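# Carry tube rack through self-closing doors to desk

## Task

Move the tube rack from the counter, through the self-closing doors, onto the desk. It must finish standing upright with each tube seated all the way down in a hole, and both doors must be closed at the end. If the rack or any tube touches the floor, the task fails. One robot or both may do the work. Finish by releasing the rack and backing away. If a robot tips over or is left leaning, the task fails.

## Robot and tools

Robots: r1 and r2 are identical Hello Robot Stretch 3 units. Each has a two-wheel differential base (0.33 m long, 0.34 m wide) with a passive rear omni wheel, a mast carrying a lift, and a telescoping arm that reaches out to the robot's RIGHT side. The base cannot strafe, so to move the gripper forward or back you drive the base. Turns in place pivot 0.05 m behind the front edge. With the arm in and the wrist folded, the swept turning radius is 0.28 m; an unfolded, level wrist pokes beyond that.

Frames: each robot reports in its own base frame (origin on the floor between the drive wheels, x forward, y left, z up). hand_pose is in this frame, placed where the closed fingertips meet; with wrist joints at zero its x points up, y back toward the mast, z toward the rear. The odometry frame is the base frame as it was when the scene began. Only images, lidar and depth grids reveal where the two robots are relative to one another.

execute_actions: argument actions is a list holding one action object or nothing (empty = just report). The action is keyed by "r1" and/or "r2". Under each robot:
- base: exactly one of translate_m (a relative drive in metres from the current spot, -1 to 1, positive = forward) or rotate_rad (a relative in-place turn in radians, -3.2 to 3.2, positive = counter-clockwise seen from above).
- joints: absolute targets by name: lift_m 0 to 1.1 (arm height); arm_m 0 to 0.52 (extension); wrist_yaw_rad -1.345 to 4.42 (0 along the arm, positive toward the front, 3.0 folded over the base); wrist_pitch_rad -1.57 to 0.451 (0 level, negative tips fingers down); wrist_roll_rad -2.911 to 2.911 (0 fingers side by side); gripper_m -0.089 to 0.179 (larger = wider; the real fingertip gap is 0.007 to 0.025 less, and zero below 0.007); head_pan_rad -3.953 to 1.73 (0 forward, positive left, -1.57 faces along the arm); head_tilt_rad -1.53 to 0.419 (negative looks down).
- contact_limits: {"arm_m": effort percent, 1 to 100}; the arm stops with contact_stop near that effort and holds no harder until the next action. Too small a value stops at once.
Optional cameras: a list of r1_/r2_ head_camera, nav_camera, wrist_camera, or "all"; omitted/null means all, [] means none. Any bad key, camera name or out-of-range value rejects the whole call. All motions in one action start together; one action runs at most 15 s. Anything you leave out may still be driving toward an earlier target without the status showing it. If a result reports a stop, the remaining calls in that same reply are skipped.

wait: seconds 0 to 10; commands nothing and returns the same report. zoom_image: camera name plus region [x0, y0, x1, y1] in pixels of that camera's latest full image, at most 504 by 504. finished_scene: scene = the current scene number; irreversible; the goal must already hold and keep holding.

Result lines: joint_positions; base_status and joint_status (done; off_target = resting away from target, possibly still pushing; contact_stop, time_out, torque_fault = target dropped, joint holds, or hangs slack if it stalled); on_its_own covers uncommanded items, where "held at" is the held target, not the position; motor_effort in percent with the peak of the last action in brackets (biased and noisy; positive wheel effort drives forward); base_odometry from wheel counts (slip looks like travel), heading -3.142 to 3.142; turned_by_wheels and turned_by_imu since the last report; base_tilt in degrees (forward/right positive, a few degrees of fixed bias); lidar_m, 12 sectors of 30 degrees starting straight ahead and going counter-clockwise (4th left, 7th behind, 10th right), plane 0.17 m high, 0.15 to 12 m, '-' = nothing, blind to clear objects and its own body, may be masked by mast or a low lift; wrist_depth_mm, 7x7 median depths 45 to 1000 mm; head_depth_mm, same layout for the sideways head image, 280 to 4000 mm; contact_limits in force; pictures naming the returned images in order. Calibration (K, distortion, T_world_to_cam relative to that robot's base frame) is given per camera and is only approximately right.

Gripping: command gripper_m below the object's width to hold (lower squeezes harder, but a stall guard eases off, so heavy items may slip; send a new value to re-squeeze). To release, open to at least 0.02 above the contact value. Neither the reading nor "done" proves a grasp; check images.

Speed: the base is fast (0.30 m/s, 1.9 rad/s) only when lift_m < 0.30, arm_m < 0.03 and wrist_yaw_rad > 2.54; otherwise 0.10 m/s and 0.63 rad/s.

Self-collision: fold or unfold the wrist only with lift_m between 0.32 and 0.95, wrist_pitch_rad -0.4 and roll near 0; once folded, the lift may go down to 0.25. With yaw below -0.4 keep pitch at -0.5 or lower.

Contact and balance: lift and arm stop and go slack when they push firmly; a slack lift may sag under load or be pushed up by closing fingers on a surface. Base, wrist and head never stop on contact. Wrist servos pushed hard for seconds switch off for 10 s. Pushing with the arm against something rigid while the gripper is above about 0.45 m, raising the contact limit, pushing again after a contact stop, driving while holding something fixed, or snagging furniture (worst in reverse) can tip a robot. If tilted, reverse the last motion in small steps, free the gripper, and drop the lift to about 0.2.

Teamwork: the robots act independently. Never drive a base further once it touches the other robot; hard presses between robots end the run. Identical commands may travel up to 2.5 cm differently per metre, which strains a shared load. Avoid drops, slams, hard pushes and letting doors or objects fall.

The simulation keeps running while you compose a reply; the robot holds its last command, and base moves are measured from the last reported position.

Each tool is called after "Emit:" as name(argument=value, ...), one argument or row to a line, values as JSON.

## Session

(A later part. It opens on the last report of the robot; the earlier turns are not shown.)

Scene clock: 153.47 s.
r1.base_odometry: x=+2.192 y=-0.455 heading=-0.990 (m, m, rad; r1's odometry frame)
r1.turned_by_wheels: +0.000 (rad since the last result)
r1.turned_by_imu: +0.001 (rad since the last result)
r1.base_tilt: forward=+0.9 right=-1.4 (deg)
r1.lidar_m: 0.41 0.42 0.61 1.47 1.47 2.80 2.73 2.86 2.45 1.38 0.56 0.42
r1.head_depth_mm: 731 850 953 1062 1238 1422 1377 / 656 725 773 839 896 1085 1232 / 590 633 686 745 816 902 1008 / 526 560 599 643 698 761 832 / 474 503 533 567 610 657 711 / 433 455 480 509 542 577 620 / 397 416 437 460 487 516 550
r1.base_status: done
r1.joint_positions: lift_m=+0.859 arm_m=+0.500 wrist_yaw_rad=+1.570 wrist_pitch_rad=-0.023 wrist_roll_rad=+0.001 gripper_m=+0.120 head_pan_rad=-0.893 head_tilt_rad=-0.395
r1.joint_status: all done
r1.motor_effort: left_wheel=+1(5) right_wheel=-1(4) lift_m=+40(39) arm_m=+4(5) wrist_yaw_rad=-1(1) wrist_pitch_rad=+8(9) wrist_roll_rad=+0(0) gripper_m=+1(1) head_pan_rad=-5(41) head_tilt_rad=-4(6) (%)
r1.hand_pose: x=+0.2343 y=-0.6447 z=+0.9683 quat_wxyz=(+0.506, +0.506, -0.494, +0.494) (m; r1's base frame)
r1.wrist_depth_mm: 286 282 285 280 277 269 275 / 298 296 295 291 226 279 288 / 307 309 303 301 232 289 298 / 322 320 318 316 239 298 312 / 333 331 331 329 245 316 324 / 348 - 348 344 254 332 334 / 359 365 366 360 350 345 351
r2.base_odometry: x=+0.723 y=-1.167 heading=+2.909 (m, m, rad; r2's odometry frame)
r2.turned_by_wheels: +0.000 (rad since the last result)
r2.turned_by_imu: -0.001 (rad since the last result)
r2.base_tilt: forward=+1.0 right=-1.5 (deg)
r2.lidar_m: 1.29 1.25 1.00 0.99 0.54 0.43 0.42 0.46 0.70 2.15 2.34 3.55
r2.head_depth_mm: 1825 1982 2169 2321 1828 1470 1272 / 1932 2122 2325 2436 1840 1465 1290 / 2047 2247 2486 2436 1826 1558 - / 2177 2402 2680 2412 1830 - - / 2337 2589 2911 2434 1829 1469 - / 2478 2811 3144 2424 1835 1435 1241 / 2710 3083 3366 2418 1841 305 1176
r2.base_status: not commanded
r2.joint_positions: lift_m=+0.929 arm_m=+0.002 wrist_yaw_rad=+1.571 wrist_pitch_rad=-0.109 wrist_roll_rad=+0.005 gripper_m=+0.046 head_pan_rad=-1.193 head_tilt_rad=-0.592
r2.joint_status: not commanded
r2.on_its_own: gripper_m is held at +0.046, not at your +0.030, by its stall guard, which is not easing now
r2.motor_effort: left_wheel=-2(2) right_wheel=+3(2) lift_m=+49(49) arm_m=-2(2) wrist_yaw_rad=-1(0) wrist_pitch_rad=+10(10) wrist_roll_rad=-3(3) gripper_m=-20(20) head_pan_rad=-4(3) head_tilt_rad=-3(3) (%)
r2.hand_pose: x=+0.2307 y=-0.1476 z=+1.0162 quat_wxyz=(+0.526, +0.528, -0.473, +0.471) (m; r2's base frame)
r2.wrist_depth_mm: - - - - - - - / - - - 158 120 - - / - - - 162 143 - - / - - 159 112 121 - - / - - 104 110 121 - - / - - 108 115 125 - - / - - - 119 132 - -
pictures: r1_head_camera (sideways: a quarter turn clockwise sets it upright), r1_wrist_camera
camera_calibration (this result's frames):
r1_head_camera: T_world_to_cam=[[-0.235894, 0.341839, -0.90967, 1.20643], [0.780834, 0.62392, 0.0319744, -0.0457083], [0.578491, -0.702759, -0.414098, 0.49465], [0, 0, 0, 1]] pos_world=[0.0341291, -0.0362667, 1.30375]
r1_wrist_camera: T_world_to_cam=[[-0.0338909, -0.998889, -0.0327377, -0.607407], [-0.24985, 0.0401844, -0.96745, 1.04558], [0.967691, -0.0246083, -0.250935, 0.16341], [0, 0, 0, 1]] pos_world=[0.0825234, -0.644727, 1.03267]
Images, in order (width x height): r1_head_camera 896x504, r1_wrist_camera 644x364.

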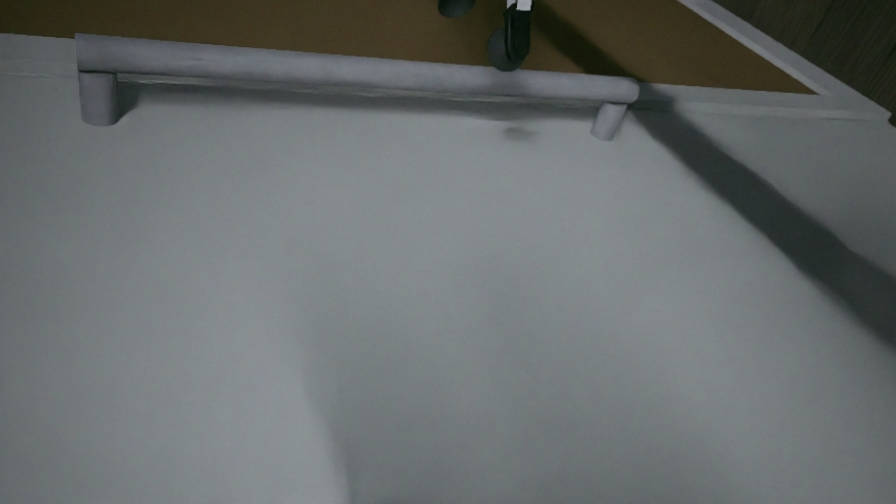

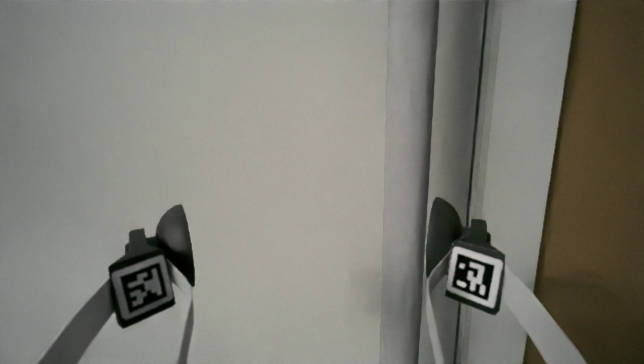

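Emit:
execute_actions(
  actions=[
    {"r1":{"joints":{"arm_m":0.52,"wrist_yaw_rad":1.33}}},
  ],
  cameras=[],
)

Emit:
execute_actions(
  actions=[
    {"r1":{"base":{"translate_m":0.08}}},
  ],
  cameras=["r1_head_camera","r1_wrist_camera"],
)

Scene clock: 157.57 s.
r1.base_odometry: x=+2.192 y=-0.455 heading=-0.990 (m, m, rad; r1's odometry frame)
r1.turned_by_wheels: +0.000 (rad since the last result)
r1.turned_by_imu: -0.001 (rad since the last result)
r1.base_tilt: forward=+0.8 right=-1.4 (deg)
r1.lidar_m: 0.41 0.42 0.61 1.48 1.47 2.81 2.73 2.87 2.46 1.38 0.56 0.42
r1.head_depth_mm: 732 849 954 1056 1225 1426 1378 / 657 724 772 839 895 1093 1237 / 591 633 685 745 815 901 1004 / 526 560 599 645 697 759 834 / 474 501 533 568 609 657 711 / 432 455 479 508 540 579 620 / 397 416 437 460 487 516 550
r1.base_status: not commanded
r1.joint_positions: lift_m=+0.859 arm_m=+0.519 wrist_yaw_rad=+1.333 wrist_pitch_rad=-0.023 wrist_roll_rad=+0.001 gripper_m=+0.120 head_pan_rad=-0.893 head_tilt_rad=-0.395
r1.joint_status: all done
r1.motor_effort: left_wheel=+1(1) right_wheel=-1(1) lift_m=+40(40) arm_m=+5(5) wrist_yaw_rad=-2(3) wrist_pitch_rad=+8(9) wrist_roll_rad=+0(0) gripper_m=+0(1) head_pan_rad=-4(5) head_tilt_rad=-3(3) (%)
r1.hand_pose: x=+0.2270 y=-0.7240 z=+0.9683 quat_wxyz=(+0.561, +0.444, -0.551, +0.430) (m; r1's base frame)
r1.wrist_depth_mm: 250 263 267 290 300 331 351 / 259 269 274 296 307 343 365 / 265 276 289 309 333 355 387 / 274 286 300 319 340 375 402 / 283 292 311 336 343 398 416 / 291 - 326 349 357 416 442 / 299 322 340 364 392 423 471
r2.base_odometry: x=+0.723 y=-1.167 heading=+2.909 (m, m, rad; r2's odometry frame)
r2.turned_by_wheels: +0.000 (rad since the last result)
r2.turned_by_imu: +0.000 (rad since the last result)
r2.base_tilt: forward=+1.0 right=-1.6 (deg)
r2.lidar_m: 1.29 1.25 1.00 0.99 0.54 0.43 0.42 0.46 0.70 2.15 2.33 3.56
r2.head_depth_mm: 1819 1981 2159 2317 1829 1470 1279 / 1928 2105 2331 2433 1829 1471 1284 / 2035 2243 2508 2421 1828 1555 - / 2183 2427 2696 2433 1835 - - / 2327 2579 2917 2427 1833 1465 - / 2506 2823 3169 2445 1836 1435 1246 / 2689 3052 3377 2449 1834 305 1173
r2.base_status: not commanded
r2.joint_positions: lift_m=+0.929 arm_m=+0.002 wrist_yaw_rad=+1.571 wrist_pitch_rad=-0.109 wrist_roll_rad=+0.005 gripper_m=+0.046 head_pan_rad=-1.193 head_tilt_rad=-0.592
r2.joint_status: not commanded
r2.on_its_own: gripper_m is held at +0.046, not at your +0.030, by its stall guard, which is not easing now
r2.motor_effort: left_wheel=-2(2) right_wheel=+2(2) lift_m=+49(49) arm_m=-3(3) wrist_yaw_rad=+0(0) wrist_pitch_rad=+10(10) wrist_roll_rad=-3(3) gripper_m=-19(20) head_pan_rad=-3(3) head_tilt_rad=-3(3) (%)
r2.hand_pose: x=+0.2307 y=-0.1476 z=+1.0162 quat_wxyz=(+0.526, +0.528, -0.473, +0.471) (m; r2's base frame)
r2.wrist_depth_mm: - - - - - - - / - - - 158 120 - - / - - - 162 143 - - / - - 159 112 121 - - / - - 104 110 121 - - / - - 108 115 125 - - / - - - 119 131 - -
pictures: none
No camera images: the call's "cameras" was empty. Leave "cameras" out to get every camera's image.

Scene clock: 159.33 s.
r1.base_odometry: x=+2.236 y=-0.522 heading=-0.990 (m, m, rad; r1's odometry frame)
r1.turned_by_wheels: +0.000 (rad since the last result)
r1.turned_by_imu: +0.000 (rad since the last result)
r1.base_tilt: forward=+0.7 right=-1.4 (deg)
r1.lidar_m: 0.33 0.35 0.49 1.55 1.49 2.61 2.81 2.95 2.46 1.10 0.45 0.34
r1.head_depth_mm: 607 678 741 807 853 1095 1283 / 531 576 629 697 774 873 1000 / 465 500 540 588 644 712 794 / 415 442 474 509 551 601 658 / 374 396 420 449 481 518 560 / 341 359 379 401 427 456 489 / 313 328 345 364 384 407 434
r1.base_status: done
r1.joint_positions: lift_m=+0.859 arm_m=+0.519 wrist_yaw_rad=+1.333 wrist_pitch_rad=-0.023 wrist_roll_rad=+0.001 gripper_m=+0.120 head_pan_rad=-0.893 head_tilt_rad=-0.395
r1.joint_status: not commanded
r1.motor_effort: left_wheel=+1(5) right_wheel=+0(4) lift_m=+39(39) arm_m=+4(4) wrist_yaw_rad=-2(2) wrist_pitch_rad=+8(8) wrist_roll_rad=+0(0) gripper_m=+0(0) head_pan_rad=-5(5) head_tilt_rad=-3(3) (%)
r1.hand_pose: x=+0.2270 y=-0.7240 z=+0.9683 quat_wxyz=(+0.561, +0.444, -0.551, +0.430) (m; r1's base frame)
r1.wrist_depth_mm: 184 192 199 213 216 242 259 / 190 197 205 221 227 250 269 / 195 205 213 230 234 261 283 / 202 211 221 237 246 272 294 / 209 216 234 246 253 289 308 / 216 - 241 254 265 304 326 / 220 237 251 182 278 313 347
r2.base_odometry: x=+0.723 y=-1.167 heading=+2.909 (m, m, rad; r2's odometry frame)
r2.turned_by_wheels: +0.000 (rad since the last result)
r2.turned_by_imu: +0.000 (rad since the last result)
r2.base_tilt: forward=+0.9 right=-1.7 (deg)
r2.lidar_m: 2.59 1.25 1.00 0.99 0.54 0.43 0.42 0.46 0.70 2.15 2.33 3.55
r2.head_depth_mm: 1822 1988 2170 2309 1827 1470 1268 / 1925 2106 2309 2437 1836 1469 1286 / 2049 2247 2499 2424 1834 1564 - / 2182 2410 2695 2431 1840 - - / 2321 2601 2934 2446 1837 1476 - / 2497 2830 3157 2446 1846 1439 1239 / 2713 3083 3409 2450 1836 305 1177
r2.base_status: not commanded
r2.joint_positions: lift_m=+0.929 arm_m=+0.002 wrist_yaw_rad=+1.571 wrist_pitch_rad=-0.109 wrist_roll_rad=+0.005 gripper_m=+0.046 head_pan_rad=-1.193 head_tilt_rad=-0.592
r2.joint_status: not commanded
r2.on_its_own: gripper_m is held at +0.046, not at your +0.030, by its stall guard, which is not easing now
r2.motor_effort: left_wheel=-2(2) right_wheel=+3(3) lift_m=+49(49) arm_m=-3(3) wrist_yaw_rad=+0(0) wrist_pitch_rad=+10(10) wrist_roll_rad=-3(3) gripper_m=-19(20) head_pan_rad=-3(2) head_tilt_rad=-3(3) (%)
r2.hand_pose: x=+0.2307 y=-0.1476 z=+1.0162 quat_wxyz=(+0.526, +0.528, -0.473, +0.471) (m; r2's base frame)
r2.wrist_depth_mm: - - - - - - - / - - - 158 121 - - / - - - 161 143 - - / - - 159 112 121 - - / - - 104 110 120 - - / - - 108 115 125 - - / - - - 119 132 - -
pictures: r1_head_camera (sideways: a quarter turn clockwise sets it upright), r1_wrist_camera
camera_calibration (this result's frames):
r1_head_camera: T_world_to_cam=[[-0.235893, 0.34184, -0.90967, 1.20643], [0.780835, 0.623918, 0.0319744, -0.0457083], [0.57849, -0.70276, -0.414099, 0.494651], [0, 0, 0, 1]] pos_world=[0.0341291, -0.0362668, 1.30375]
r1_wrist_camera: T_world_to_cam=[[-0.268245, -0.962794, -0.0327377, -0.60751], [-0.233353, 0.0979108, -0.96745, 1.08501], [0.934661, -0.251875, -0.250935, 0.011405], [0, 0, 0, 1]] pos_world=[0.0795694, -0.688269, 1.03267]
Images, in order (width x height): r1_head_camera 896x504, r1_wrist_camera 644x364.

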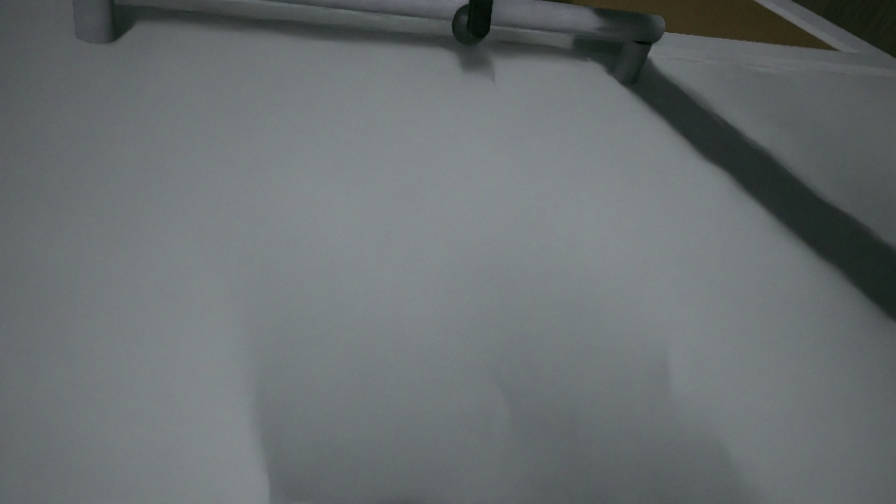

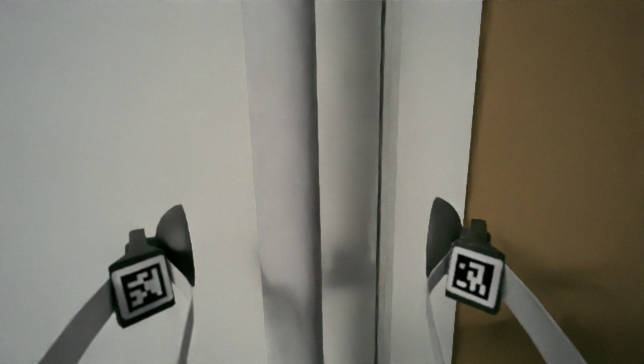

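Emit:
execute_actions(
  actions=[
    {"r1":{"base":{"translate_m":0.03}}},
  ],
  cameras=[],
)

Emit:
execute_actions(
  actions=[
    {"r1":{"joints":{"gripper_m":0.0}}},
  ],
  cameras=[],
)

Emit:
execute_actions(
  actions=[
    {"r1":{"base":{"translate_m":-0.15},"joints":{"arm_m":0.5}}},
  ],
  cameras=["r1_head_camera","r1_wrist_camera","r1_nav_camera"],
)

Scene clock: 164.83 s.
r1.base_odometry: x=+2.252 y=-0.547 heading=-0.990 (m, m, rad; r1's odometry frame)
r1.turned_by_wheels: +0.000 (rad since the last result)
r1.turned_by_imu: -0.001 (rad since the last result)
r1.base_tilt: forward=+0.7 right=-1.5 (deg)
r1.lidar_m: 0.30 0.32 0.45 1.40 1.84 2.60 2.84 2.98 2.47 1.00 0.41 0.31
r1.head_depth_mm: 553 609 678 752 845 983 1171 / 478 518 567 626 698 787 901 / 419 450 485 529 579 640 715 / 374 398 426 458 494 540 591 / 338 356 378 404 433 467 504 / 307 323 341 361 385 411 441 / 287 295 310 327 346 367 390
r1.base_status: done
r1.joint_positions: lift_m=+0.859 arm_m=+0.519 wrist_yaw_rad=+1.333 wrist_pitch_rad=-0.023 wrist_roll_rad=+0.001 gripper_m=+0.120 head_pan_rad=-0.893 head_tilt_rad=-0.395
r1.joint_status: not commanded
r1.motor_effort: left_wheel=+1(6) right_wheel=-1(1) lift_m=+39(39) arm_m=+4(5) wrist_yaw_rad=-2(2) wrist_pitch_rad=+9(8) wrist_roll_rad=+0(0) gripper_m=+0(0) head_pan_rad=-5(5) head_tilt_rad=-3(3) (%)
r1.hand_pose: x=+0.2270 y=-0.7240 z=+0.9683 quat_wxyz=(+0.561, +0.444, -0.551, +0.430) (m; r1's base frame)
r1.wrist_depth_mm: 159 166 173 109 190 197 225 / 165 172 177 113 198 204 232 / 170 177 185 117 206 225 245 / 176 183 192 121 214 234 252 / 181 187 200 126 223 250 269 / 186 - 208 133 233 264 284 / 192 204 217 138 243 269 301
r2.base_odometry: x=+0.723 y=-1.167 heading=+2.909 (m, m, rad; r2's odometry frame)
r2.turned_by_wheels: +0.000 (rad since the last result)
r2.turned_by_imu: +0.000 (rad since the last result)
r2.base_tilt: forward=+1.1 right=-1.6 (deg)
r2.lidar_m: 2.58 1.25 1.00 0.99 0.54 0.43 0.42 0.46 0.69 2.15 2.32 3.55
r2.head_depth_mm: 1829 1970 2169 2323 1834 1469 1273 / 1923 2113 2316 2425 1834 1471 1288 / 2050 2247 2492 2440 1831 1558 - / 2176 2400 2693 2427 1833 - - / 2312 2580 2925 2429 1835 1472 - / 2498 2823 3154 2431 1835 1430 1243 / 2719 3068 3376 2444 1840 305 1173
r2.base_status: not commanded
r2.joint_positions: lift_m=+0.929 arm_m=+0.002 wrist_yaw_rad=+1.571 wrist_pitch_rad=-0.109 wrist_roll_rad=+0.005 gripper_m=+0.046 head_pan_rad=-1.193 head_tilt_rad=-0.592
r2.joint_status: not commanded
r2.on_its_own: gripper_m is held at +0.046, not at your +0.030, by its stall guard, which is not easing now
r2.motor_effort: left_wheel=-2(2) right_wheel=+3(3) lift_m=+49(49) arm_m=-3(3) wrist_yaw_rad=-2(1) wrist_pitch_rad=+10(10) wrist_roll_rad=-3(3) gripper_m=-20(19) head_pan_rad=-3(3) head_tilt_rad=-3(3) (%)
r2.hand_pose: x=+0.2307 y=-0.1476 z=+1.0162 quat_wxyz=(+0.526, +0.528, -0.473, +0.471) (m; r2's base frame)
r2.wrist_depth_mm: - - - - - - - / - - - 158 120 - - / - - - 162 143 - - / - - 159 112 121 - - / - - 104 110 120 - - / - - 108 115 124 - - / - - - 119 132 - -
pictures: none
No camera images: the call's "cameras" was empty. Leave "cameras" out to get every camera's image.

Scene clock: 166.53 s.
r1.base_odometry: x=+2.252 y=-0.547 heading=-0.990 (m, m, rad; r1's odometry frame)
r1.turned_by_wheels: +0.000 (rad since the last result)
r1.turned_by_imu: +0.000 (rad since the last result)
r1.base_tilt: forward=+0.8 right=-1.5 (deg)
r1.lidar_m: 0.30 0.32 0.45 1.41 1.85 2.59 2.83 2.98 2.46 1.00 0.41 0.31
r1.head_depth_mm: 545 602 668 745 849 978 1170 / 472 511 560 617 688 776 890 / 414 445 481 523 574 634 707 / 370 394 421 454 491 535 587 / 334 354 376 401 430 463 501 / 305 320 339 359 382 408 439 / 285 294 308 325 344 365 388
r1.base_status: not commanded
r1.joint_positions: lift_m=+0.859 arm_m=+0.519 wrist_yaw_rad=+1.340 wrist_pitch_rad=-0.023 wrist_roll_rad=+0.001 gripper_m=+0.001 head_pan_rad=-0.893 head_tilt_rad=-0.395
r1.joint_status: all done
r1.motor_effort: left_wheel=+5(7) right_wheel=-6(8) lift_m=+40(40) arm_m=+5(4) wrist_yaw_rad=-8(10) wrist_pitch_rad=+9(7) wrist_roll_rad=+0(0) gripper_m=-14(90) head_pan_rad=-5(5) head_tilt_rad=-3(3) (%)
r1.hand_pose: x=+0.2275 y=-0.7222 z=+0.9683 quat_wxyz=(+0.559, +0.446, -0.549, +0.433) (m; r1's base frame)
r1.wrist_depth_mm: 156 162 169 104 188 192 220 / 161 168 176 108 194 199 230 / 167 173 182 112 201 210 239 / 173 180 188 116 210 230 251 / 179 187 193 120 219 242 264 / 184 192 - 125 228 257 279 / 189 199 212 133 238 269 292
r2.base_odometry: x=+0.723 y=-1.167 heading=+2.909 (m, m, rad; r2's odometry frame)
r2.turned_by_wheels: +0.000 (rad since the last result)
r2.turned_by_imu: +0.000 (rad since the last result)
r2.base_tilt: forward=+0.9 right=-1.7 (deg)
r2.lidar_m: 2.58 1.25 1.00 0.99 0.54 0.43 0.42 0.46 0.69 2.15 2.34 3.55
r2.head_depth_mm: 1814 1981 2172 2322 1834 1470 1273 / 1927 2094 2312 2431 1830 1469 1286 / 2037 2245 2501 2440 1835 1554 - / 2178 2420 2706 2432 1835 - - / 2328 2577 2917 2443 1828 1471 - / 2497 2819 3141 2461 1837 1435 1240 / 2700 3057 3375 2451 1839 305 1171
r2.base_status: not commanded
r2.joint_positions: lift_m=+0.929 arm_m=+0.002 wrist_yaw_rad=+1.571 wrist_pitch_rad=-0.109 wrist_roll_rad=+0.005 gripper_m=+0.046 head_pan_rad=-1.193 head_tilt_rad=-0.592
r2.joint_status: not commanded
r2.on_its_own: gripper_m is held at +0.046, not at your +0.030, by its stall guard, which is not easing now
r2.motor_effort: left_wheel=-2(2) right_wheel=+3(3) lift_m=+49(49) arm_m=-2(2) wrist_yaw_rad=-1(0) wrist_pitch_rad=+10(10) wrist_roll_rad=-3(3) gripper_m=-19(20) head_pan_rad=-4(3) head_tilt_rad=-3(3) (%)
r2.hand_pose: x=+0.2307 y=-0.1476 z=+1.0162 quat_wxyz=(+0.526, +0.528, -0.473, +0.471) (m; r2's base frame)
r2.wrist_depth_mm: - - - - - - - / - - - 158 120 - - / - - - 161 144 - - / - - 159 112 121 - - / - - 105 110 121 - - / - - 108 114 125 - - / - - - 119 132 - -
pictures: none
No camera images: the call's "cameras" was empty. Leave "cameras" out to get every camera's image.

Scene clock: 168.97 s.
r1.base_odometry: x=+2.170 y=-0.422 heading=-0.989 (m, m, rad; r1's odometry frame)
r1.turned_by_wheels: +0.001 (rad since the last result)
r1.turned_by_imu: +0.000 (rad since the last result)
r1.base_tilt: forward=+0.9 right=-1.6 (deg)
r1.lidar_m: 0.42 0.46 0.67 1.46 1.84 2.77 2.68 2.83 2.45 1.50 0.49 0.42
r1.head_depth_mm: 559 611 674 738 818 932 1310 / 511 554 602 661 734 821 928 / 470 505 545 593 650 720 803 / 436 465 498 539 584 641 707 / 405 430 459 492 532 576 630 / 378 401 426 455 487 525 568 / 356 375 397 422 450 481 518
r1.base_status: done
r1.joint_positions: lift_m=+0.859 arm_m=+0.500 wrist_yaw_rad=+1.376 wrist_pitch_rad=-0.022 wrist_roll_rad=+0.001 gripper_m=+0.001 head_pan_rad=-0.893 head_tilt_rad=-0.395
r1.joint_status: all done
r1.on_its_own: wrist_yaw_rad is at rest, and its effort (-38) is outside its rest range (-12 to +12)
r1.motor_effort: left_wheel=+12(12) right_wheel=-14(19) lift_m=+40(40) arm_m=+0(11) wrist_yaw_rad=-38(38) wrist_pitch_rad=+8(8) wrist_roll_rad=+0(0) gripper_m=-18(17) head_pan_rad=-5(5) head_tilt_rad=-4(3) (%)
r1.hand_pose: x=+0.2294 y=-0.6945 z=+0.9684 quat_wxyz=(+0.551, +0.455, -0.541, +0.443) (m; r1's base frame)
r1.wrist_depth_mm: 179 178 175 105 177 354 373 / 184 183 183 108 183 372 388 / 191 191 188 112 190 382 403 / 199 198 196 116 198 399 422 / 207 206 203 119 206 417 439 / 214 215 - 124 416 441 469 / 225 223 222 131 223 461 491
r2.base_odometry: x=+0.723 y=-1.167 heading=+2.909 (m, m, rad; r2's odometry frame)
r2.turned_by_wheels: +0.000 (rad since the last result)
r2.turned_by_imu: +0.000 (rad since the last result)
r2.base_tilt: forward=+1.0 right=-1.7 (deg)
r2.lidar_m: 1.27 1.25 1.00 0.99 0.54 0.43 0.42 0.46 0.70 2.15 2.34 3.56
r2.head_depth_mm: 1820 1981 2171 2309 1824 1471 1274 / 1928 2110 2317 2426 1830 1474 1289 / 2046 2242 2497 2433 1837 1561 - / 2177 2402 2677 2437 1840 - - / 2333 2603 2919 2420 1841 1470 - / 2500 2816 3159 2438 1825 1438 1246 / 2692 3057 3398 2448 1827 306 1176
r2.base_status: not commanded
r2.joint_positions: lift_m=+0.929 arm_m=+0.002 wrist_yaw_rad=+1.571 wrist_pitch_rad=-0.109 wrist_roll_rad=+0.005 gripper_m=+0.046 head_pan_rad=-1.193 head_tilt_rad=-0.592
r2.joint_status: not commanded
r2.on_its_own: gripper_m is held at +0.046, not at your +0.030, by its stall guard, which is not easing now
r2.motor_effort: left_wheel=-2(2) right_wheel=+2(3) lift_m=+49(49) arm_m=-3(2) wrist_yaw_rad=-1(0) wrist_pitch_rad=+10(10) wrist_roll_rad=-3(3) gripper_m=-20(20) head_pan_rad=-2(3) head_tilt_rad=-3(3) (%)
r2.hand_pose: x=+0.2307 y=-0.1476 z=+1.0162 quat_wxyz=(+0.526, +0.528, -0.473, +0.471) (m; r2's base frame)
r2.wrist_depth_mm: - - - - - - - / - - - 158 120 - - / - - - 161 143 - - / - - 158 112 121 - - / - - 104 110 121 - - / - - 108 115 125 - - / - - - 119 131 - -
pictures: r1_head_camera (sideways: a quarter turn clockwise sets it upright), r1_nav_camera (sideways: a quarter turn counterclockwise sets it upright), r1_wrist_camera
camera_calibration (this result's frames):
r1_head_camera: T_world_to_cam=[[-0.235893, 0.34184, -0.90967, 1.20643], [0.780836, 0.623918, 0.0319744, -0.0457083], [0.578489, -0.70276, -0.414099, 0.494651], [0, 0, 0, 1]] pos_world=[0.0341291, -0.0362668, 1.30375]
r1_nav_camera: T_world_to_cam=[[0.218208, -0.358937, 0.907496, -1.13763], [-0.809155, -0.586405, -0.0373766, 0.100915], [0.545577, -0.726149, -0.418394, 0.497122], [0, 0, 0, 1]] pos_world=[0.0586763, 0.0118258, 1.24416]
r1_wrist_camera: T_world_to_cam=[[-0.226525, -0.973454, -0.0327557, -0.595393], [-0.236956, 0.0876975, -0.967554, 1.07661], [0.944742, -0.211414, -0.250532, 0.0420413], [0, 0, 0, 1]] pos_world=[0.0805209, -0.665116, 1.03271]
Images, in order (width x height): r1_head_camera 896x504, r1_nav_camera 672x504, r1_wrist_camera 644x364.

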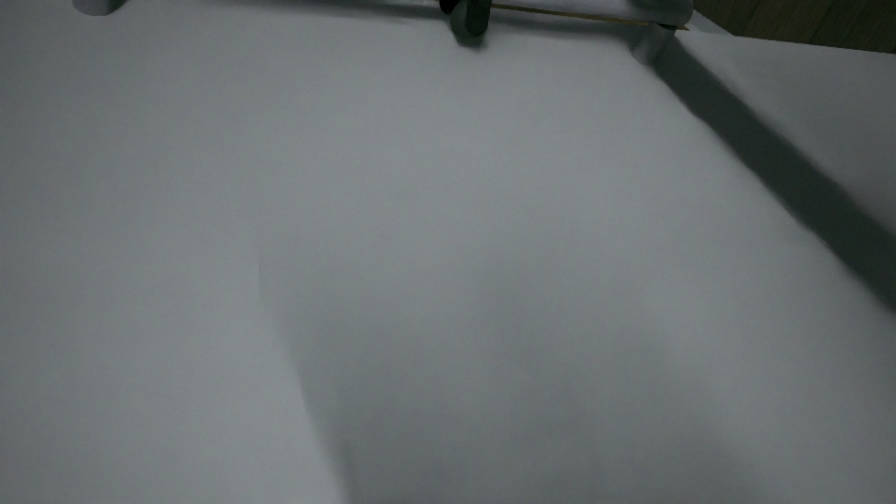

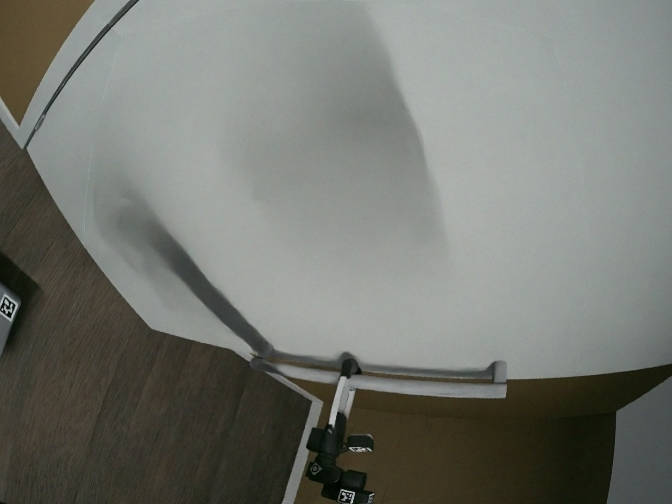

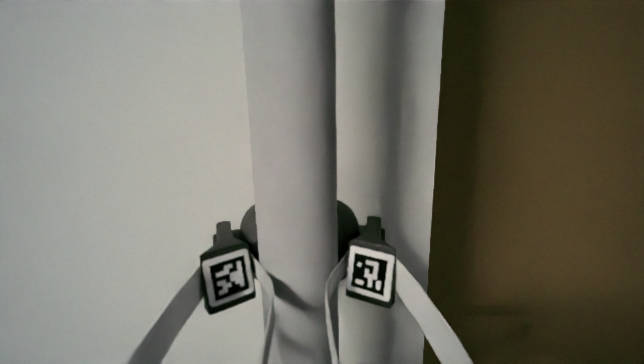

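Emit:
execute_actions(
  actions=[
    {"r1":{"base":{"translate_m":-0.14},"joints":{"arm_m":0.49,"wrist_yaw_rad":1.5}}},
  ],
  cameras=[],
)

Emit:
execute_actions(
  actions=[
    {"r1":{"base":{"translate_m":-0.13},"joints":{"arm_m":0.44,"wrist_yaw_rad":1.55}}},
  ],
  cameras=["r1_wrist_camera","r1_nav_camera"],
)

Scene clock: 177.33 s.
r1.base_odometry: x=+2.093 y=-0.305 heading=-0.987 (m, m, rad; r1's odometry frame)
r1.turned_by_wheels: +0.001 (rad since the last result)
r1.turned_by_imu: +0.000 (rad since the last result)
r1.base_tilt: forward=+0.8 right=-1.4 (deg)
r1.lidar_m: 0.51 0.61 0.88 1.36 1.38 2.61 2.55 2.68 2.44 1.97 0.54 0.50
r1.head_depth_mm: 545 598 645 689 749 898 1314 / 519 560 608 665 735 817 925 / 490 528 569 620 681 753 840 / 466 499 536 580 632 694 768 / 443 472 506 544 590 645 709 / 423 449 479 514 555 601 658 / 404 429 456 486 523 564 613
r1.base_status: done
r1.joint_positions: lift_m=+0.859 arm_m=+0.490 wrist_yaw_rad=+1.561 wrist_pitch_rad=-0.021 wrist_roll_rad=+0.001 gripper_m=+0.001 head_pan_rad=-0.893 head_tilt_rad=-0.395
r1.joint_status: wrist_yaw_rad off_target (ended at +1.561, target +1.500); the others done
r1.on_its_own: left_wheel is at rest, and its effort (+19) is outside its rest range (-18 to +18); right_wheel is at rest, and its effort (-23) is outside its rest range (-18 to +18); wrist_yaw_rad is at rest, and its effort (-50) is outside its rest range (-12 to +12)
r1.motor_effort: left_wheel=+19(18) right_wheel=-23(24) lift_m=+40(39) arm_m=+3(15) wrist_yaw_rad=-50(58) wrist_pitch_rad=+8(8) wrist_roll_rad=+0(0) gripper_m=-20(19) head_pan_rad=-5(5) head_tilt_rad=-3(3) (%)
r1.hand_pose: x=+0.2343 y=-0.6373 z=+0.9686 quat_wxyz=(+0.508, +0.503, -0.497, +0.492) (m; r1's base frame)
r1.wrist_depth_mm: 246 220 196 108 160 435 443 / 260 230 205 111 167 455 456 / 277 243 213 115 171 469 475 / 295 256 221 119 178 492 498 / 310 269 230 119 184 507 508 / 334 288 186 125 187 532 536 / 360 311 258 134 204 553 557
r2.base_odometry: x=+0.723 y=-1.167 heading=+2.909 (m, m, rad; r2's odometry frame)
r2.turned_by_wheels: +0.000 (rad since the last result)
r2.turned_by_imu: +0.000 (rad since the last result)
r2.base_tilt: forward=+1.0 right=-1.7 (deg)
r2.lidar_m: 1.24 1.25 1.00 0.99 0.54 0.43 0.42 0.46 0.70 2.15 2.34 3.57
r2.head_depth_mm: 1826 1989 2173 2312 1833 1475 1276 / 1930 2100 2323 2422 1837 1468 1288 / 2043 2255 2487 2438 1836 1557 - / 2184 2390 2698 2438 1835 - - / 2345 2625 2947 2432 1820 1474 - / 2500 2808 3151 2437 1833 1427 1242 / 2714 3047 3407 2430 1835 306 1177
r2.base_status: not commanded
r2.joint_positions: lift_m=+0.929 arm_m=+0.002 wrist_yaw_rad=+1.571 wrist_pitch_rad=-0.109 wrist_roll_rad=+0.005 gripper_m=+0.046 head_pan_rad=-1.193 head_tilt_rad=-0.592
r2.joint_status: not commanded
r2.on_its_own: gripper_m is held at +0.046, not at your +0.030, by its stall guard, which is not easing now
r2.motor_effort: left_wheel=-2(2) right_wheel=+2(2) lift_m=+49(49) arm_m=-3(2) wrist_yaw_rad=-1(1) wrist_pitch_rad=+10(10) wrist_roll_rad=-3(3) gripper_m=-20(20) head_pan_rad=-3(3) head_tilt_rad=-3(3) (%)
r2.hand_pose: x=+0.2307 y=-0.1476 z=+1.0162 quat_wxyz=(+0.526, +0.528, -0.473, +0.471) (m; r2's base frame)
r2.wrist_depth_mm: - - - - - - - / - - - 158 120 - - / - - - 161 143 - - / - - 159 112 121 - - / - - 105 110 121 - - / - - 108 115 125 - - / - - - 119 132 - -
pictures: none
No camera images: the call's "cameras" was empty. Leave "cameras" out to get every camera's image.

Scene clock: 180.67 s.
r1.base_odometry: x=+2.021 y=-0.197 heading=-0.986 (m, m, rad; r1's odometry frame)
r1.turned_by_wheels: +0.002 (rad since the last result)
r1.turned_by_imu: +0.015 (rad since the last result)
r1.base_tilt: forward=+0.9 right=-1.6 (deg)
r1.lidar_m: 0.58 0.76 1.09 1.34 1.87 2.48 2.42 2.56 2.43 2.28 0.56 0.55
r1.head_depth_mm: 505 538 536 584 650 1529 1344 / 499 536 582 635 702 768 873 / 482 518 562 609 669 739 824 / 467 500 539 584 639 703 781 / 453 484 520 563 610 670 740 / 439 468 502 542 587 642 707 / 427 454 486 522 565 615 673
r1.base_status: done
r1.joint_positions: lift_m=+0.859 arm_m=+0.439 wrist_yaw_rad=+1.627 wrist_pitch_rad=-0.020 wrist_roll_rad=+0.000 gripper_m=+0.001 head_pan_rad=-0.893 head_tilt_rad=-0.395
r1.joint_status: wrist_yaw_rad off_target (ended at +1.627, target +1.550); the others done
r1.on_its_own: left_wheel is at rest, and its effort (+25) is outside its rest range (-18 to +18); right_wheel is at rest, and its effort (-33) is outside its rest range (-18 to +18); wrist_yaw_rad is at rest, and its effort (-63) is outside its rest range (-12 to +12)
r1.motor_effort: left_wheel=+25(33) right_wheel=-33(48) lift_m=+40(40) arm_m=+7(7) wrist_yaw_rad=-63(73) wrist_pitch_rad=+7(9) wrist_roll_rad=+1(1) gripper_m=-22(23) head_pan_rad=-5(4) head_tilt_rad=-3(3) (%)
r1.hand_pose: x=+0.2339 y=-0.5702 z=+0.9689 quat_wxyz=(+0.491, +0.519, -0.480, +0.509) (m; r1's base frame)
r1.wrist_depth_mm: 388 288 110 169 154 136 520 / 424 303 232 176 159 141 547 / 464 323 243 180 164 146 567 / 505 347 257 187 170 153 576 / 564 373 126 123 174 160 612 / 630 418 130 128 175 167 632 / 745 462 311 142 195 665 645
r2.base_odometry: x=+0.723 y=-1.167 heading=+2.909 (m, m, rad; r2's odometry frame)
r2.turned_by_wheels: +0.000 (rad since the last result)
r2.turned_by_imu: +0.000 (rad since the last result)
r2.base_tilt: forward=+1.0 right=-1.7 (deg)
r2.lidar_m: 1.22 1.25 1.00 0.99 0.54 0.43 0.42 0.46 0.70 2.15 2.33 3.56
r2.head_depth_mm: 1823 1972 2168 2320 1838 1471 1272 / 1925 2103 2323 2436 1831 1475 1288 / 2040 2257 2508 2441 1825 1555 - / 2190 2389 2691 2434 1832 - - / 2326 2601 2948 2423 1837 1472 - / 2485 2808 3171 2441 1839 1437 1241 / 2712 3068 3353 2419 1829 305 1174
r2.base_status: not commanded
r2.joint_positions: lift_m=+0.929 arm_m=+0.002 wrist_yaw_rad=+1.571 wrist_pitch_rad=-0.109 wrist_roll_rad=+0.005 gripper_m=+0.046 head_pan_rad=-1.193 head_tilt_rad=-0.592
r2.joint_status: not commanded
r2.on_its_own: gripper_m is held at +0.046, not at your +0.030, by its stall guard, which is not easing now
r2.motor_effort: left_wheel=-2(2) right_wheel=+2(3) lift_m=+49(49) arm_m=-3(2) wrist_yaw_rad=+0(1) wrist_pitch_rad=+10(10) wrist_roll_rad=-3(3) gripper_m=-19(20) head_pan_rad=-2(1) head_tilt_rad=-3(3) (%)
r2.hand_pose: x=+0.2307 y=-0.1476 z=+1.0162 quat_wxyz=(+0.526, +0.528, -0.473, +0.471) (m; r2's base frame)
r2.wrist_depth_mm: - - - - - - - / - - - 158 120 - - / - - - 161 143 - - / - - 159 112 121 - - / - - 104 110 121 - - / - - 108 115 125 - - / - - - 119 131 - -
pictures: r1_nav_camera (sideways: a quarter turn counterclockwise sets it upright), r1_wrist_camera
camera_calibration (this result's frames):
r1_nav_camera: T_world_to_cam=[[0.218364, -0.359158, 0.907371, -1.13746], [-0.809185, -0.586365, -0.0373614, 0.100896], [0.545469, -0.726073, -0.418666, 0.497477], [0, 0, 0, 1]] pos_world=[0.058666, 0.0118372, 1.24415]
r1_wrist_camera: T_world_to_cam=[[0.0223959, -0.999257, -0.0313688, -0.547651], [-0.249268, 0.0248045, -0.968117, 1.03485], [0.968176, 0.0295011, -0.248527, 0.194122], [0, 0, 0, 1]] pos_world=[0.0822767, -0.57864, 1.03292]
Images, in order (width x height): r1_nav_camera 672x504, r1_wrist_camera 644x364.

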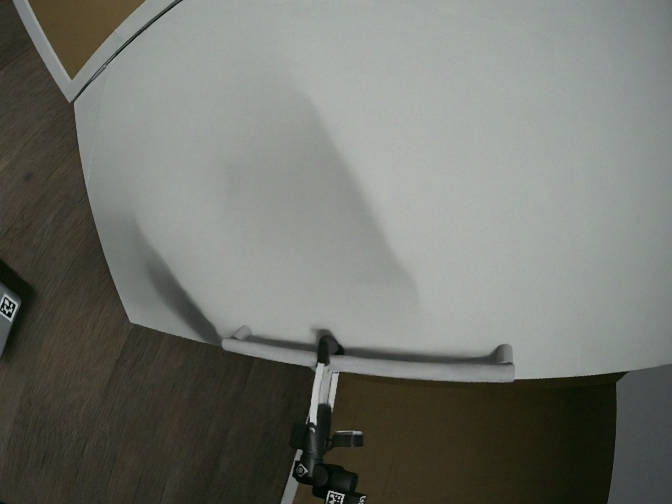

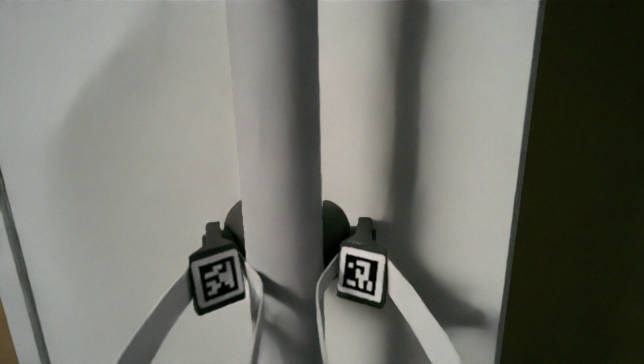

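Emit:
execute_actions(
  actions=[
    {"r1":{"joints":{"arm_m":0.38,"wrist_yaw_rad":1.6}}},
  ],
  cameras=[],
)

Emit:
execute_actions(
  actions=[
    {"r1":{"base":{"translate_m":-0.1},"joints":{"arm_m":0.27}}},
  ],
  cameras=["r1_wrist_camera","r1_nav_camera"],
)

Scene clock: 187.93 s.
r1.base_odometry: x=+2.021 y=-0.197 heading=-0.987 (m, m, rad; r1's odometry frame)
r1.turned_by_wheels: -0.002 (rad since the last result)
r1.turned_by_imu: -0.023 (rad since the last result)
r1.base_tilt: forward=+0.7 right=-1.4 (deg)
r1.lidar_m: 0.56 0.75 1.06 1.34 1.86 2.49 2.42 2.54 2.45 2.37 0.54 0.53
r1.head_depth_mm: 491 524 518 563 624 1519 1342 / 486 523 566 617 687 749 852 / 470 504 545 594 650 722 803 / 455 487 525 569 622 686 762 / 441 471 507 547 597 654 723 / 428 456 489 528 572 624 689 / 415 442 473 508 550 599 656
r1.base_status: not commanded
r1.joint_positions: lift_m=+0.859 arm_m=+0.380 wrist_yaw_rad=+1.505 wrist_pitch_rad=-0.022 wrist_roll_rad=+0.001 gripper_m=+0.001 head_pan_rad=-0.893 head_tilt_rad=-0.396
r1.joint_status: wrist_yaw_rad off_target (ended at +1.505, target +1.600); the others done
r1.on_its_own: wrist_yaw_rad is held at +1.520, not at your +1.600, by its stall guard, which is not easing now
r1.motor_effort: left_wheel=+0(30) right_wheel=+0(24) lift_m=+38(40) arm_m=-7(18) wrist_yaw_rad=+12(70) wrist_pitch_rad=+8(10) wrist_roll_rad=+0(1) gripper_m=-15(19) head_pan_rad=-5(5) head_tilt_rad=-2(4) (%)
r1.hand_pose: x=+0.2338 y=-0.5421 z=+0.9686 quat_wxyz=(+0.521, +0.489, -0.511, +0.478) (m; r1's base frame)
r1.wrist_depth_mm: 302 251 210 102 159 143 586 / 318 263 219 106 164 149 623 / 345 278 229 110 171 155 653 / 370 293 243 114 177 161 664 / 397 310 263 119 179 167 707 / 434 335 281 124 182 175 732 / 478 371 278 129 203 730 770
r2.base_odometry: x=+0.723 y=-1.167 heading=+2.909 (m, m, rad; r2's odometry frame)
r2.turned_by_wheels: +0.000 (rad since the last result)
r2.turned_by_imu: +0.000 (rad since the last result)
r2.base_tilt: forward=+1.0 right=-1.6 (deg)
r2.lidar_m: 1.22 1.25 1.00 0.99 0.54 0.43 0.42 0.46 0.70 2.15 2.34 3.56
r2.head_depth_mm: 1819 1978 2187 2329 1828 1465 1272 / 1923 2110 2327 2434 1824 1472 1287 / 2031 2248 2502 2459 1828 1558 - / 2167 2406 2693 2428 1841 - - / 2333 2598 2948 2428 1836 1479 - / 2509 2813 3163 2432 1841 1427 1246 / 2706 3060 3356 2433 1842 305 1174
r2.base_status: not commanded
r2.joint_positions: lift_m=+0.929 arm_m=+0.002 wrist_yaw_rad=+1.571 wrist_pitch_rad=-0.109 wrist_roll_rad=+0.005 gripper_m=+0.046 head_pan_rad=-1.193 head_tilt_rad=-0.592
r2.joint_status: not commanded
r2.on_its_own: gripper_m is held at +0.046, not at your +0.030, by its stall guard, which is not easing now
r2.motor_effort: left_wheel=-2(1) right_wheel=+2(3) lift_m=+50(49) arm_m=-3(3) wrist_yaw_rad=+0(1) wrist_pitch_rad=+10(10) wrist_roll_rad=-3(3) gripper_m=-20(19) head_pan_rad=-2(2) head_tilt_rad=-3(3) (%)
r2.hand_pose: x=+0.2307 y=-0.1476 z=+1.0162 quat_wxyz=(+0.526, +0.528, -0.473, +0.471) (m; r2's base frame)
r2.wrist_depth_mm: - - - - - - - / - - - 158 121 - - / - - - 162 143 - - / - - 159 112 121 - - / - - 104 110 121 - - / - - 108 115 125 - - / - - - 119 132 - -
pictures: none
No camera images: the call's "cameras" was empty. Leave "cameras" out to get every camera's image.

Scene clock: 190.10 s.
r1.base_odometry: x=+1.966 y=-0.113 heading=-0.988 (m, m, rad; r1's odometry frame)
r1.turned_by_wheels: +0.000 (rad since the last result)
r1.turned_by_imu: -0.001 (rad since the last result)
r1.base_tilt: forward=+0.7 right=-1.5 (deg)
r1.lidar_m: 0.59 0.85 1.21 1.32 1.86 2.39 2.32 2.43 2.44 2.37 0.52 0.52
r1.head_depth_mm: 427 403 502 561 1265 1564 1342 / 427 461 494 532 520 585 735 / 426 459 495 538 588 652 731 / 420 450 486 528 578 638 710 / 413 443 477 518 565 622 692 / 407 435 468 507 553 609 675 / 401 428 460 497 541 594 657
r1.base_status: done
r1.joint_positions: lift_m=+0.859 arm_m=+0.271 wrist_yaw_rad=+1.436 wrist_pitch_rad=-0.023 wrist_roll_rad=+0.001 gripper_m=+0.001 head_pan_rad=-0.893 head_tilt_rad=-0.396
r1.joint_status: all done
r1.on_its_own: wrist_yaw_rad is held at +1.453, not at your +1.600, by its stall guard, which is not easing now; wrist_yaw_rad is at rest, and its effort (+14) is outside its rest range (-12 to +12)
r1.motor_effort: left_wheel=-2(11) right_wheel=+3(17) lift_m=+39(38) arm_m=-9(11) wrist_yaw_rad=+14(41) wrist_pitch_rad=+8(9) wrist_roll_rad=+0(0) gripper_m=-14(15) head_pan_rad=-4(4) head_tilt_rad=-2(2) (%)
r1.hand_pose: x=+0.2319 y=-0.4499 z=+0.9683 quat_wxyz=(+0.538, +0.471, -0.527, +0.459) (m; r1's base frame)
r1.wrist_depth_mm: 365 281 224 102 158 138 772 / 391 298 233 106 164 142 779 / 428 317 246 109 168 147 841 / 462 338 257 114 175 151 867 / 518 359 282 118 178 159 888 / 569 390 - 124 178 166 926 / 652 438 299 129 198 171 967
r2.base_odometry: x=+0.723 y=-1.167 heading=+2.909 (m, m, rad; r2's odometry frame)
r2.turned_by_wheels: +0.000 (rad since the last result)
r2.turned_by_imu: +0.000 (rad since the last result)
r2.base_tilt: forward=+1.0 right=-1.6 (deg)
r2.lidar_m: 1.21 1.25 1.00 0.99 0.54 0.43 0.42 0.46 0.70 2.15 2.34 3.54
r2.head_depth_mm: 1833 1976 2170 2319 1832 1471 1271 / 1927 2113 2326 2431 1833 1467 1288 / 2046 2252 2487 2430 1829 1563 - / 2174 2412 2709 2430 1830 - - / 2322 2595 2939 2432 1828 1470 - / 2503 2807 3129 2447 1836 1428 1245 / 2708 3051 3386 2440 1844 305 1173
r2.base_status: not commanded
r2.joint_positions: lift_m=+0.929 arm_m=+0.002 wrist_yaw_rad=+1.571 wrist_pitch_rad=-0.109 wrist_roll_rad=+0.005 gripper_m=+0.046 head_pan_rad=-1.193 head_tilt_rad=-0.592
r2.joint_status: not commanded
r2.on_its_own: gripper_m is held at +0.046, not at your +0.030, by its stall guard, which is not easing now
r2.motor_effort: left_wheel=-2(2) right_wheel=+3(3) lift_m=+49(49) arm_m=-2(2) wrist_yaw_rad=+0(0) wrist_pitch_rad=+10(10) wrist_roll_rad=-3(3) gripper_m=-20(19) head_pan_rad=-2(2) head_tilt_rad=-3(3) (%)
r2.hand_pose: x=+0.2307 y=-0.1476 z=+1.0162 quat_wxyz=(+0.526, +0.528, -0.473, +0.471) (m; r2's base frame)
r2.wrist_depth_mm: - - - - - - - / - - - 158 120 - - / - - - 161 143 - - / - - 159 112 121 - - / - - 104 110 121 - - / - - 108 115 125 - - / - - - 120 131 - -
pictures: r1_nav_camera (sideways: a quarter turn counterclockwise sets it upright), r1_wrist_camera
camera_calibration (this result's frames):
r1_nav_camera: T_world_to_cam=[[0.218741, -0.359794, 0.907029, -1.13702], [-0.809351, -0.586138, -0.0373197, 0.100842], [0.545071, -0.725942, -0.419412, 0.49845], [0, 0, 0, 1]] pos_world=[0.0586392, 0.011861, 1.24413]
r1_wrist_camera: T_world_to_cam=[[-0.167518, -0.985323, -0.0328066, -0.375687], [-0.242123, 0.0733761, -0.967467, 1.05037], [0.955675, -0.154125, -0.250861, 0.114913], [0, 0, 0, 1]] pos_world=[0.081565, -0.429534, 1.0327]
Images, in order (width x height): r1_nav_camera 672x504, r1_wrist_camera 644x364.

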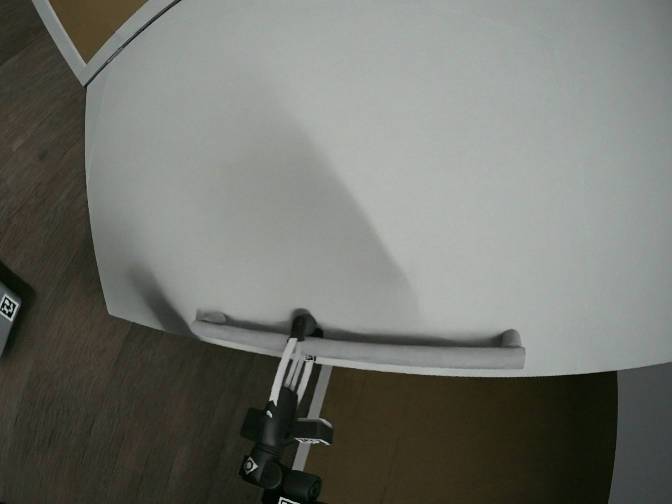

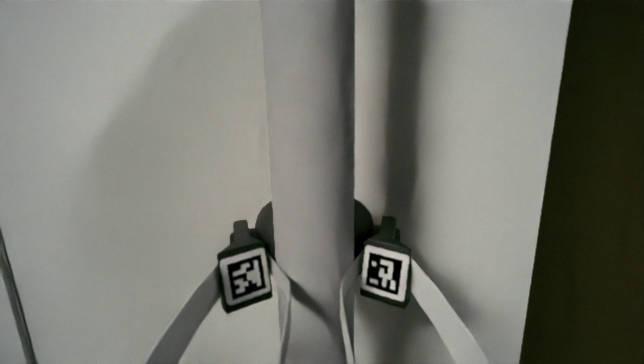

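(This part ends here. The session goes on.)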